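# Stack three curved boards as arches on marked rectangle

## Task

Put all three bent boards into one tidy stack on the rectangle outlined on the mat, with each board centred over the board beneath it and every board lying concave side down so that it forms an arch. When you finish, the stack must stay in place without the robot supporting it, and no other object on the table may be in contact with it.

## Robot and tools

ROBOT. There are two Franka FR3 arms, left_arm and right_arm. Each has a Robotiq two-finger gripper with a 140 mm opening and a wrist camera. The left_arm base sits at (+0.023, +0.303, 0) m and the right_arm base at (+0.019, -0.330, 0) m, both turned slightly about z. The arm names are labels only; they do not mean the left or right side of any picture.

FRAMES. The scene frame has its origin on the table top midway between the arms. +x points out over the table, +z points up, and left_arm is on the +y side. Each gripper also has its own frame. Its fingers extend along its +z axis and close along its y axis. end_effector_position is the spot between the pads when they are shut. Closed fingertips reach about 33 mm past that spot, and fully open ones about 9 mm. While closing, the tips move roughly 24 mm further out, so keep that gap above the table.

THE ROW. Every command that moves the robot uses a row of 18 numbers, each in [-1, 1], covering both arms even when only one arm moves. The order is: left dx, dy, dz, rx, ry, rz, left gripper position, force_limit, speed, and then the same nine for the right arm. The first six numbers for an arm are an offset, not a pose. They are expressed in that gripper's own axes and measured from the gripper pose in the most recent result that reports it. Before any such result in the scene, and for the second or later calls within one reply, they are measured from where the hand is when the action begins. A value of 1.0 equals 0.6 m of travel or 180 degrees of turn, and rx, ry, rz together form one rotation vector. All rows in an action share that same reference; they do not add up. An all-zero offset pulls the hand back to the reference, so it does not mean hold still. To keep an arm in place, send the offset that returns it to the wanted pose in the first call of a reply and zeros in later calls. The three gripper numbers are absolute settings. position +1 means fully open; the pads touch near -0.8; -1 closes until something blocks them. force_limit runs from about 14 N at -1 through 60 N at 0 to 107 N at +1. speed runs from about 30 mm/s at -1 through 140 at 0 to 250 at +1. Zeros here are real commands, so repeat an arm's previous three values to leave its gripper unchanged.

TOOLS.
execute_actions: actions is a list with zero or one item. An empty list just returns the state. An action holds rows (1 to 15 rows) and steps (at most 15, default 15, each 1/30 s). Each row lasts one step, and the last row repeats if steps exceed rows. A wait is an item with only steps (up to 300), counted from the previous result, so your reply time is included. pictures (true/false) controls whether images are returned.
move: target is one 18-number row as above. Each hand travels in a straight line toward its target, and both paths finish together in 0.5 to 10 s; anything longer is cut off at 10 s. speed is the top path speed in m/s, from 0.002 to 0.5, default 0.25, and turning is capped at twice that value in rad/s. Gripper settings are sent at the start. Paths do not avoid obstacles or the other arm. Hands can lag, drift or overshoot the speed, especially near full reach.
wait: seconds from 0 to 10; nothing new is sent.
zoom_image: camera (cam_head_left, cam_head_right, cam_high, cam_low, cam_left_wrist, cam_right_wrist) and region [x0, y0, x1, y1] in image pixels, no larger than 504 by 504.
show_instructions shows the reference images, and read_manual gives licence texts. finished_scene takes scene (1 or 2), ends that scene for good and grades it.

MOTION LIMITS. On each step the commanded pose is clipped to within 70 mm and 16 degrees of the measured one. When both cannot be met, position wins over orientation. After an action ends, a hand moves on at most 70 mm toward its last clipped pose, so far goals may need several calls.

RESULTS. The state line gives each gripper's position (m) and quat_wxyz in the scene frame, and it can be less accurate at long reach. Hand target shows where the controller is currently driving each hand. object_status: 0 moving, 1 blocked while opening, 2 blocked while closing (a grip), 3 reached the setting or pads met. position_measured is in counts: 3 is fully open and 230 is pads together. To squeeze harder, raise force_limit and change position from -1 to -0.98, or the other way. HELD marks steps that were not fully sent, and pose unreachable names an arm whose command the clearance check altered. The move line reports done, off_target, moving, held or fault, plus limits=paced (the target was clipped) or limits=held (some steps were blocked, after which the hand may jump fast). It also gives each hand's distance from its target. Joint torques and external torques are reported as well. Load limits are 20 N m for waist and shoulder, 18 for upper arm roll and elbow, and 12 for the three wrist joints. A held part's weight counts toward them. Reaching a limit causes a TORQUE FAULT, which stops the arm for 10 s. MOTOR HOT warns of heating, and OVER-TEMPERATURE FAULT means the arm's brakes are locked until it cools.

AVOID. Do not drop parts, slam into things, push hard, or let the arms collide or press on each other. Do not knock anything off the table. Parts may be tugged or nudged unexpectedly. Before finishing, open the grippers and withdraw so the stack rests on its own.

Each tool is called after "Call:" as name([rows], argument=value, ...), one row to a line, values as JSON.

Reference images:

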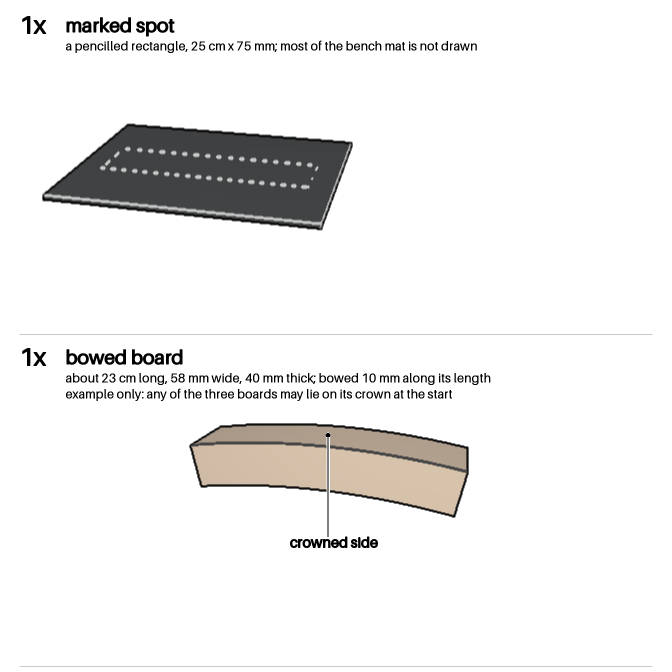

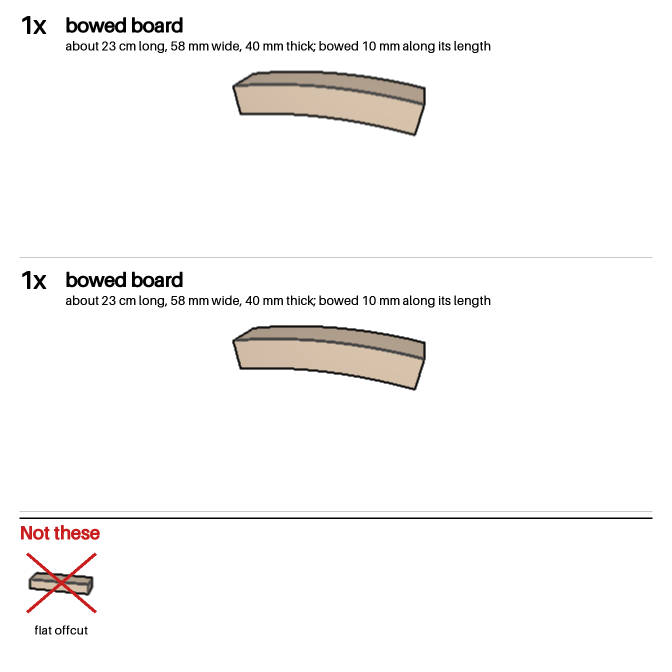

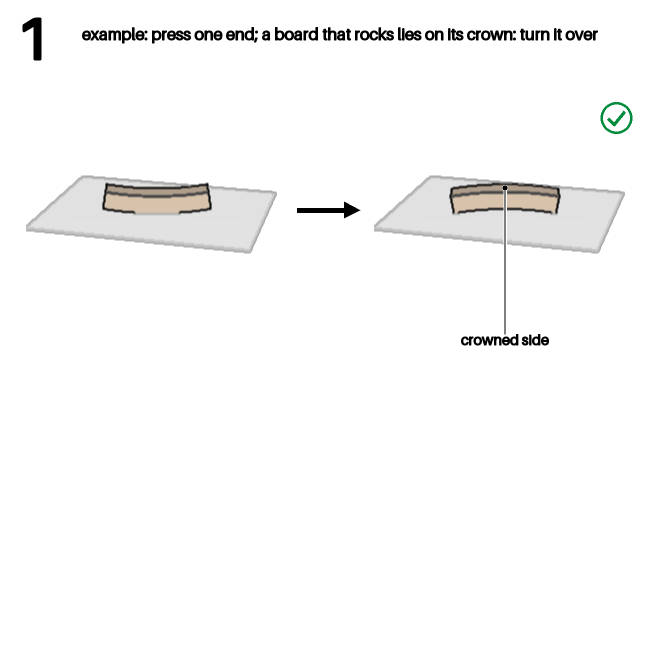

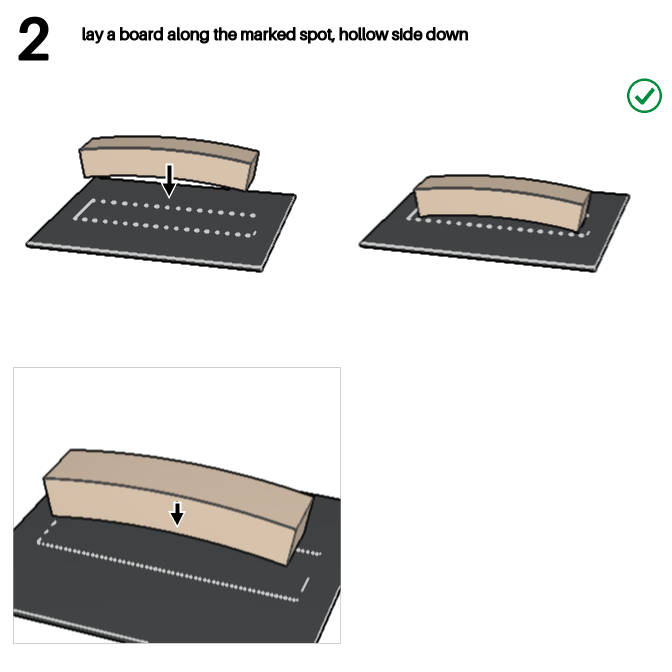

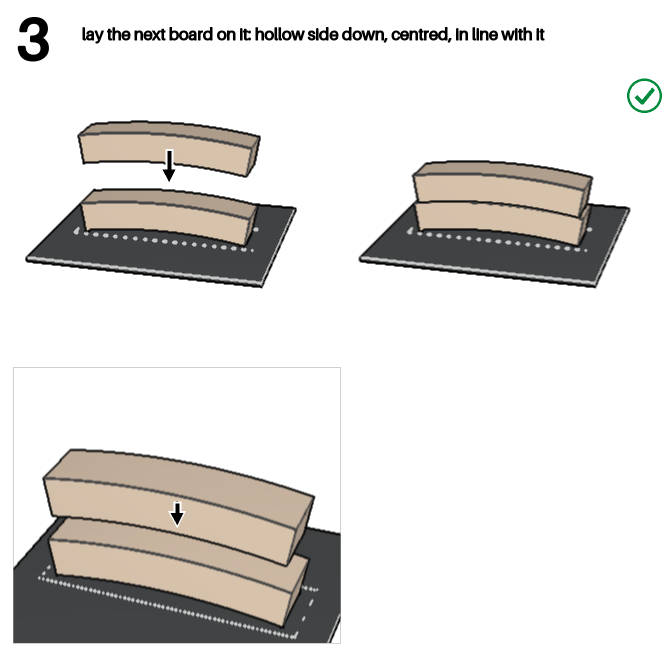

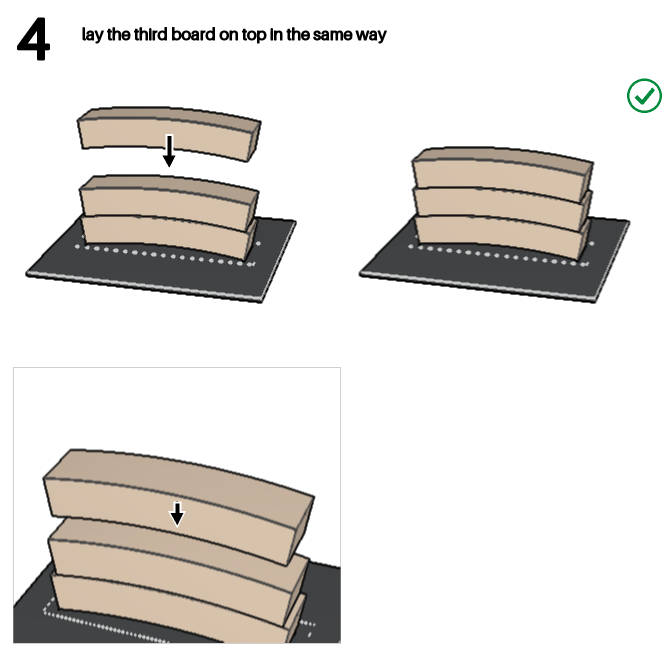

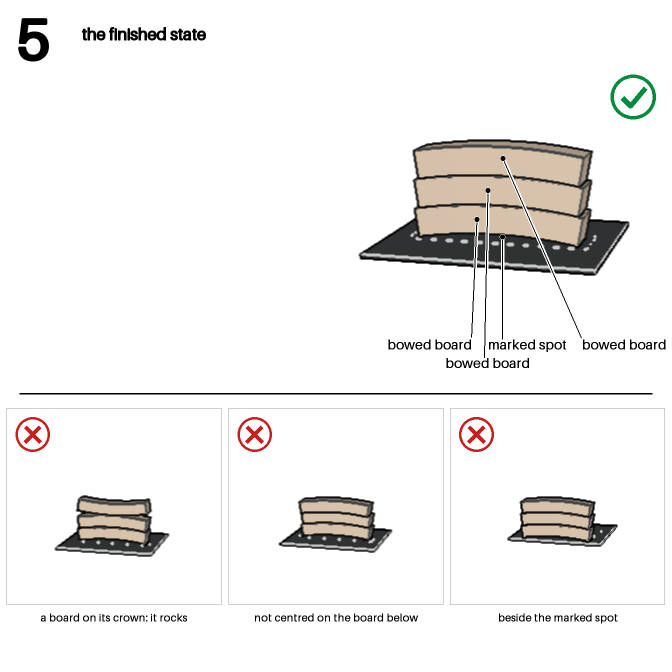

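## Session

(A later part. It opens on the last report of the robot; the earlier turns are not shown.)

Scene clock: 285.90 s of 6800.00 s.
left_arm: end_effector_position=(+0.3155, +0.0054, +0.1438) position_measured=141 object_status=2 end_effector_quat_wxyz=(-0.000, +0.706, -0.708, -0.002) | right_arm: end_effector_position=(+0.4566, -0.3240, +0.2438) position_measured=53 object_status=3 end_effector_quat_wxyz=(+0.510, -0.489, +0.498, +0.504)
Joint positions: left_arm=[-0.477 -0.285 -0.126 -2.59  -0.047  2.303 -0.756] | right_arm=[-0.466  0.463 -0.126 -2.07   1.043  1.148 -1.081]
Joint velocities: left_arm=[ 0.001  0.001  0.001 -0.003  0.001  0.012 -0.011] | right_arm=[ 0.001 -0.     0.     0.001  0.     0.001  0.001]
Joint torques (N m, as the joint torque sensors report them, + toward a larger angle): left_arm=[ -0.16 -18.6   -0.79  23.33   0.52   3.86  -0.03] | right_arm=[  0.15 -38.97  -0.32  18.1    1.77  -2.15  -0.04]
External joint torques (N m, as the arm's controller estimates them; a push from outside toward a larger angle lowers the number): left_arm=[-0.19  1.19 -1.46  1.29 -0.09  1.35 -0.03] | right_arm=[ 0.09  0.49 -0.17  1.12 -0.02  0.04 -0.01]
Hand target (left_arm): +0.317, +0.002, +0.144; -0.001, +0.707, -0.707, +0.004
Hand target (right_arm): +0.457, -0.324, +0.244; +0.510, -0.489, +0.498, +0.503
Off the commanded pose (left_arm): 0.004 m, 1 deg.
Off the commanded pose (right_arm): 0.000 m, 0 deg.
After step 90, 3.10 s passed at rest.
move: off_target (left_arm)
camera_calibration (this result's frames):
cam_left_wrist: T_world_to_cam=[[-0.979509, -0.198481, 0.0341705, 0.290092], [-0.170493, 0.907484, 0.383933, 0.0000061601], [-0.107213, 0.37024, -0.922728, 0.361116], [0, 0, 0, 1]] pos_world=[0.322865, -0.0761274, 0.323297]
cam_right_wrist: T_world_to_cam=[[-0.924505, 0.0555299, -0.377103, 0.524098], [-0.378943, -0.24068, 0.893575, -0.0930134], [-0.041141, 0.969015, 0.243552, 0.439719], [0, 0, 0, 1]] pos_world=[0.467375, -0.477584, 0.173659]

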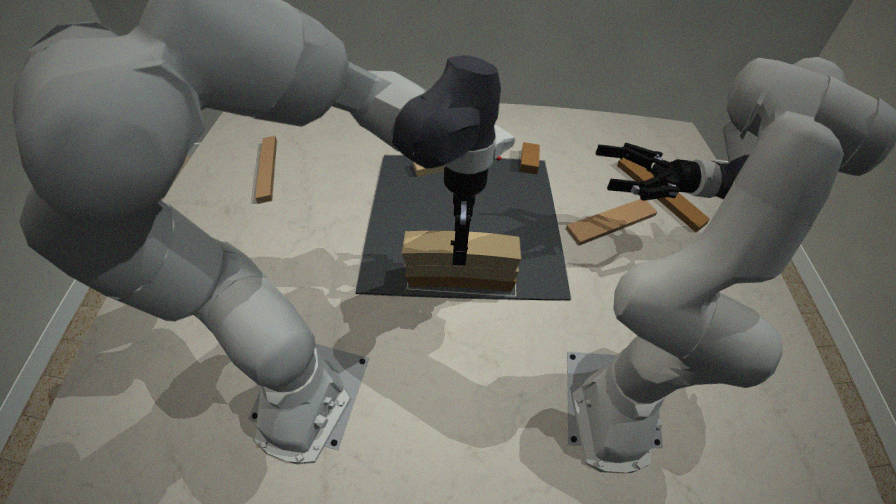

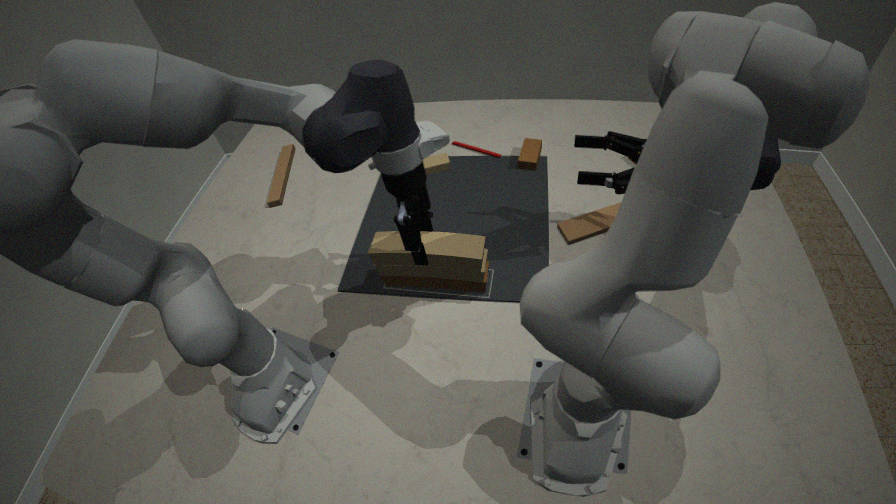

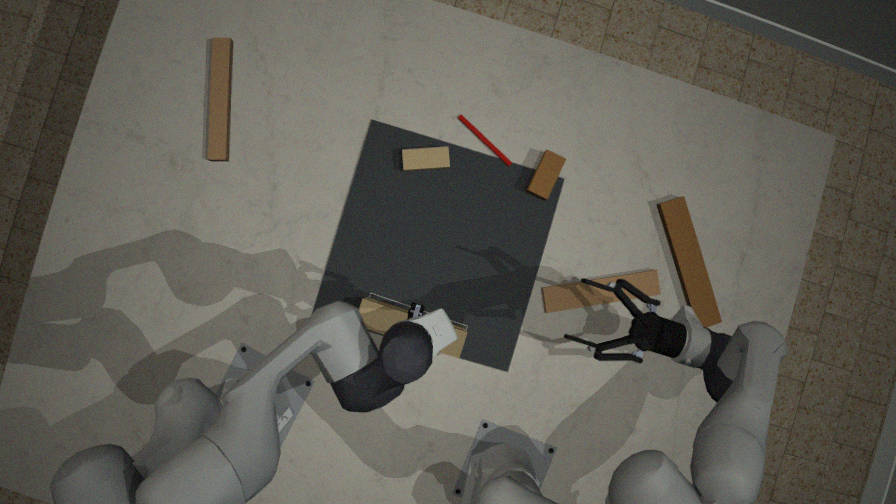

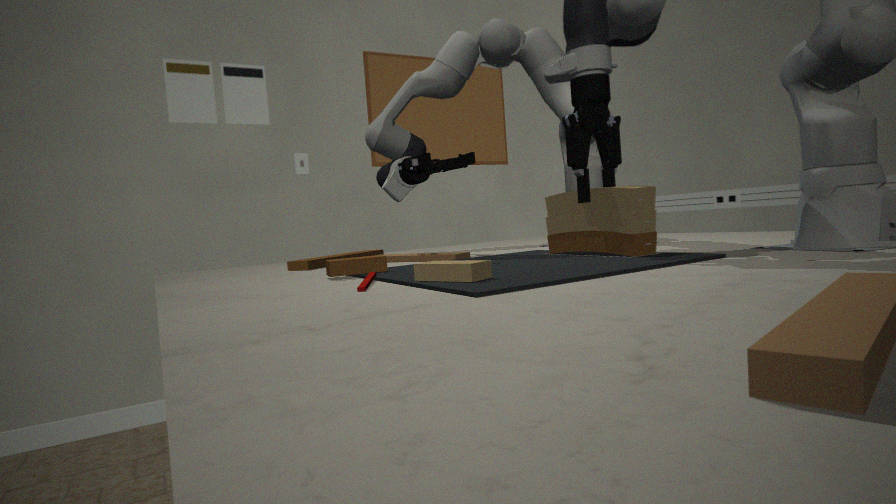

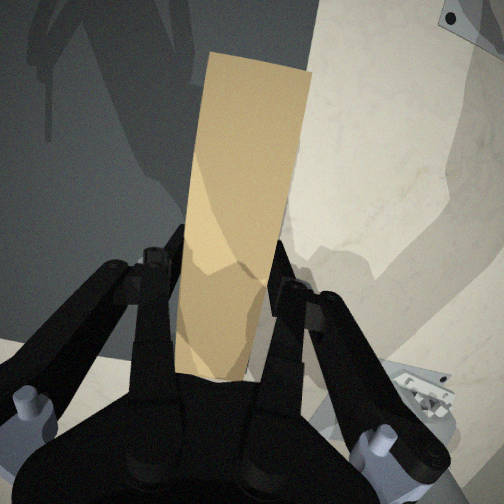

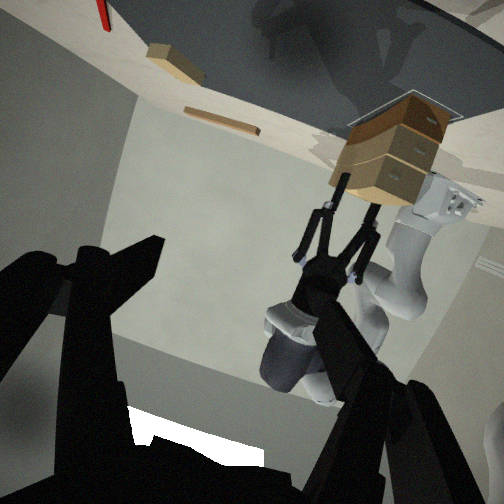

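Call:
execute_actions([
  {"rows":[[0,0,0,0,0,0,0.6,0,0,0,0,0,0,0,0,0.6,0,0]],"steps":10},
], pictures=false)

Call:
move(target=[0,0,-0.12,0,0,0,0.6,0,0,0,0,0,0,0,0,0.6,0,0])

Scene clock: 292.27 s of 6800.00 s.
left_arm: end_effector_position=(+0.3158, +0.0052, +0.1437) position_measured=74 object_status=0 end_effector_quat_wxyz=(-0.001, +0.707, -0.707, -0.001) | right_arm: end_effector_position=(+0.4566, -0.3240, +0.2438) position_measured=53 object_status=3 end_effector_quat_wxyz=(+0.510, -0.489, +0.498, +0.504)
Joint positions: left_arm=[-0.477 -0.285 -0.126 -2.591 -0.046  2.304 -0.76 ] | right_arm=[-0.466  0.463 -0.126 -2.07   1.043  1.148 -1.081]
Joint velocities: left_arm=[ 0.001 -0.001  0.001 -0.001 -0.     0.001 -0.   ] | right_arm=[-0.001  0.     0.001  0.     0.001 -0.    -0.   ]
Joint torques (N m, as the joint torque sensors report them, + toward a larger angle): left_arm=[  0.03 -20.04   1.01  23.73   0.46   2.11   0.26] | right_arm=[  0.   -39.26  -0.59  18.71   1.81  -2.25  -0.04]
External joint torques (N m, as the arm's controller estimates them; a push from outside toward a larger angle lowers the number): left_arm=[-0.02 -0.17  0.32  1.65 -0.15 -0.41  0.26] | right_arm=[-0.06  0.09 -0.44  1.81  0.03 -0.05 -0.01]
Hand target (left_arm): +0.316, +0.005, +0.144; -0.000, +0.706, -0.708, -0.002
Hand target (right_arm): +0.457, -0.324, +0.244; +0.510, -0.489, +0.498, +0.504
Off the commanded pose (left_arm): 0.000 m, 0 deg.
Off the commanded pose (right_arm): 0.000 m, 0 deg.
Steps of this call (steps 1 to 90: nothing new was sent; then 3.03 s passed at rest; steps 91 to 100: all 10 steps of this action). Readings (end_effector_position | what the end effector reports):
91: left_arm (+0.3158, +0.0052, +0.1437) | right_arm (+0.4566, -0.3240, +0.2438) | left_arm position_measured=141 object_status=0 | right_arm position_measured=53 object_status=3
92: left_arm (+0.3158, +0.0053, +0.1437) | right_arm (+0.4566, -0.3240, +0.2438) | left_arm position_measured=141 object_status=0 | right_arm position_measured=53 object_status=3
94: left_arm (+0.3158, +0.0053, +0.1437) | right_arm (+0.4566, -0.3240, +0.2438) | left_arm position_measured=120 object_status=0 | right_arm position_measured=53 object_status=3
98: left_arm (+0.3158, +0.0053, +0.1437) | right_arm (+0.4566, -0.3240, +0.2438) | left_arm position_measured=90 object_status=0 | right_arm position_measured=53 object_status=3
100: the state above

Scene clock: 293.67 s of 6800.00 s.
left_arm: end_effector_position=(+0.3158, +0.0035, +0.2155) position_measured=53 object_status=3 end_effector_quat_wxyz=(-0.001, +0.708, -0.706, +0.001) | right_arm: end_effector_position=(+0.4566, -0.3240, +0.2438) position_measured=53 object_status=3 end_effector_quat_wxyz=(+0.510, -0.489, +0.498, +0.504)
Joint positions: left_arm=[-0.477 -0.388 -0.121 -2.486 -0.051  2.101 -0.758] | right_arm=[-0.466  0.463 -0.126 -2.07   1.043  1.148 -1.081]
Joint velocities: left_arm=[-0.    -0.001  0.001 -0.001 -0.    -0.01   0.001] | right_arm=[ 0.001 -0.001  0.001 -0.    -0.001  0.001  0.001]
Joint torques (N m, as the joint torque sensors report them, + toward a larger angle): left_arm=[ -0.32 -18.6    2.23  25.66   0.11   1.7    0.36] | right_arm=[ -0.25 -39.09  -0.45  18.39   1.74  -2.24  -0.07]
External joint torques (N m, as the arm's controller estimates them; a push from outside toward a larger angle lowers the number): left_arm=[-0.37 -0.76  1.29  1.95 -0.61 -0.83  0.36] | right_arm=[-0.4   0.37 -0.37  1.45 -0.04 -0.03 -0.04]
Hand target (left_arm): +0.315, +0.004, +0.216; +0.000, +0.707, -0.708, -0.001
Hand target (right_arm): +0.457, -0.324, +0.244; +0.510, -0.489, +0.498, +0.504
Off the commanded pose (left_arm): 0.002 m, 0 deg.
Off the commanded pose (right_arm): 0.000 m, 0 deg.
move: done
camera_calibration (this result's frames):
cam_left_wrist: T_world_to_cam=[[-0.978759, -0.202773, 0.0302277, 0.288174], [-0.176286, 0.907682, 0.380837, -0.0233103], [-0.10466, 0.367419, -0.924148, 0.427528], [0, 0, 0, 1]] pos_world=[0.322689, -0.0774896, 0.395266]
cam_right_wrist: T_world_to_cam=[[-0.924505, 0.05553, -0.377103, 0.524098], [-0.378943, -0.24068, 0.893575, -0.0930134], [-0.0411409, 0.969015, 0.243553, 0.439719], [0, 0, 0, 1]] pos_world=[0.467375, -0.477584, 0.173659]

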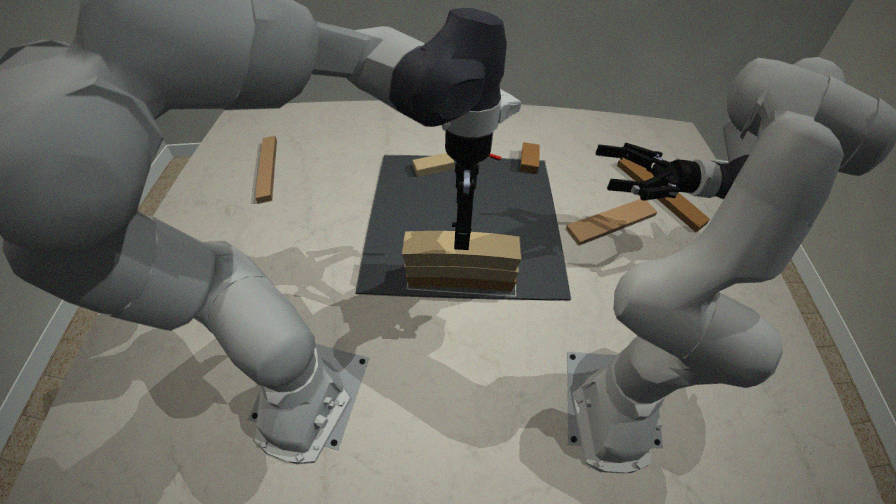

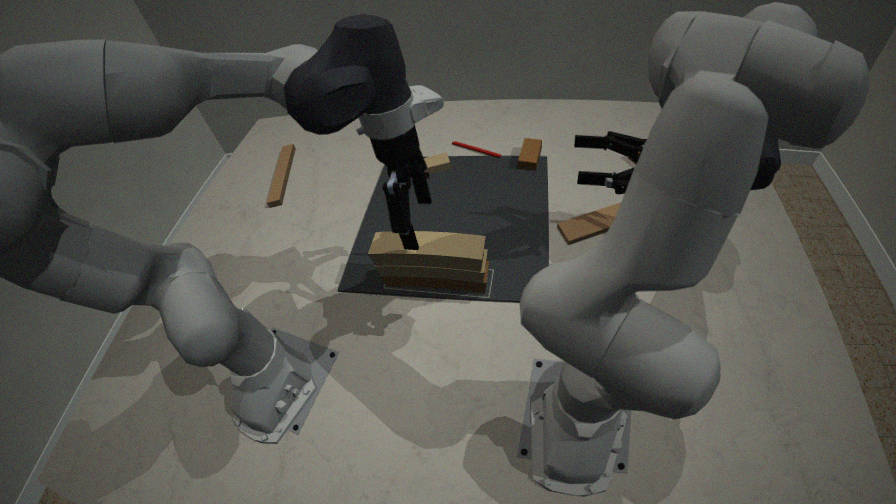

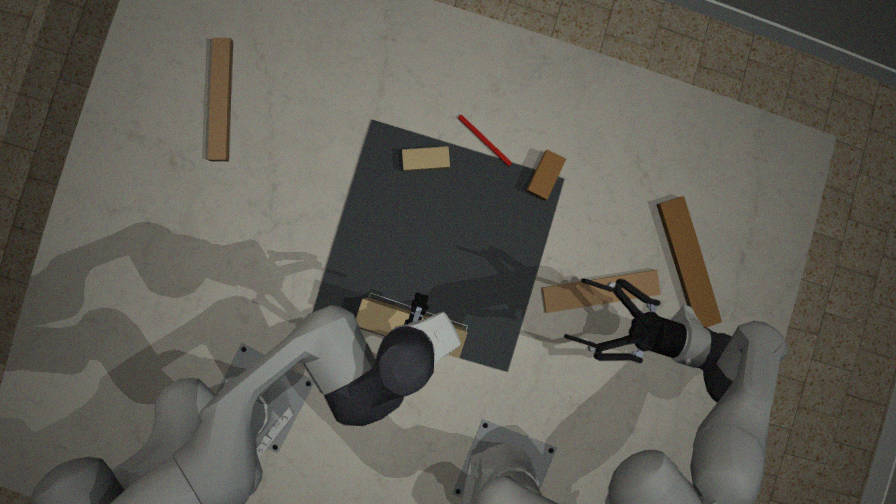

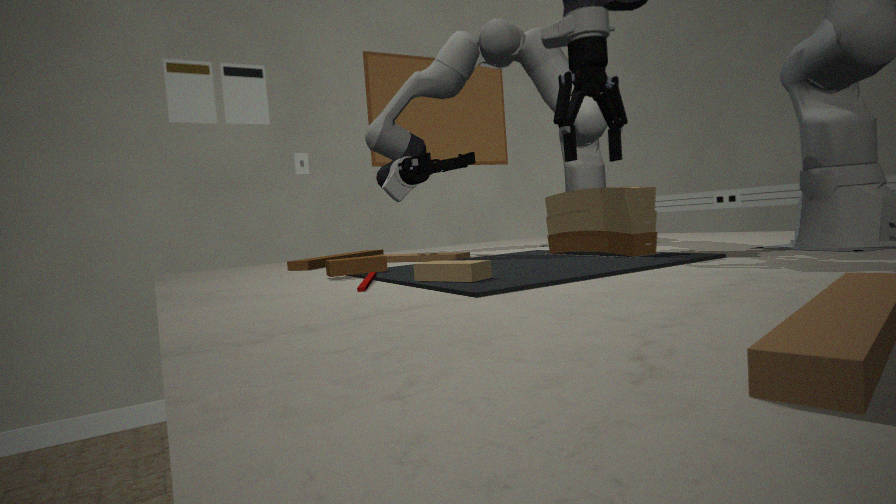

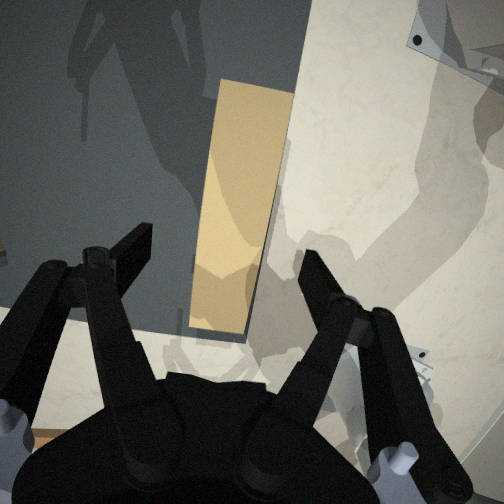

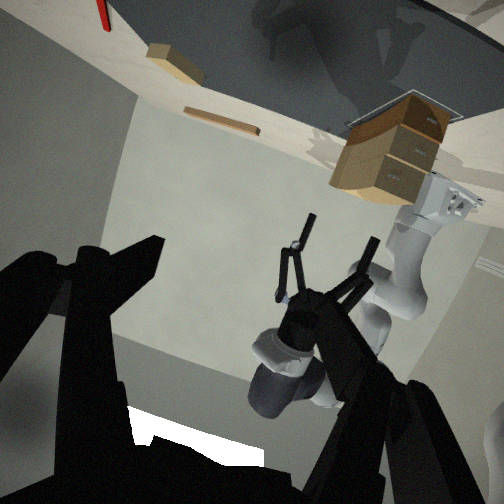

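Call:
finished_scene(scene=1)

The scene is finished: the task was done.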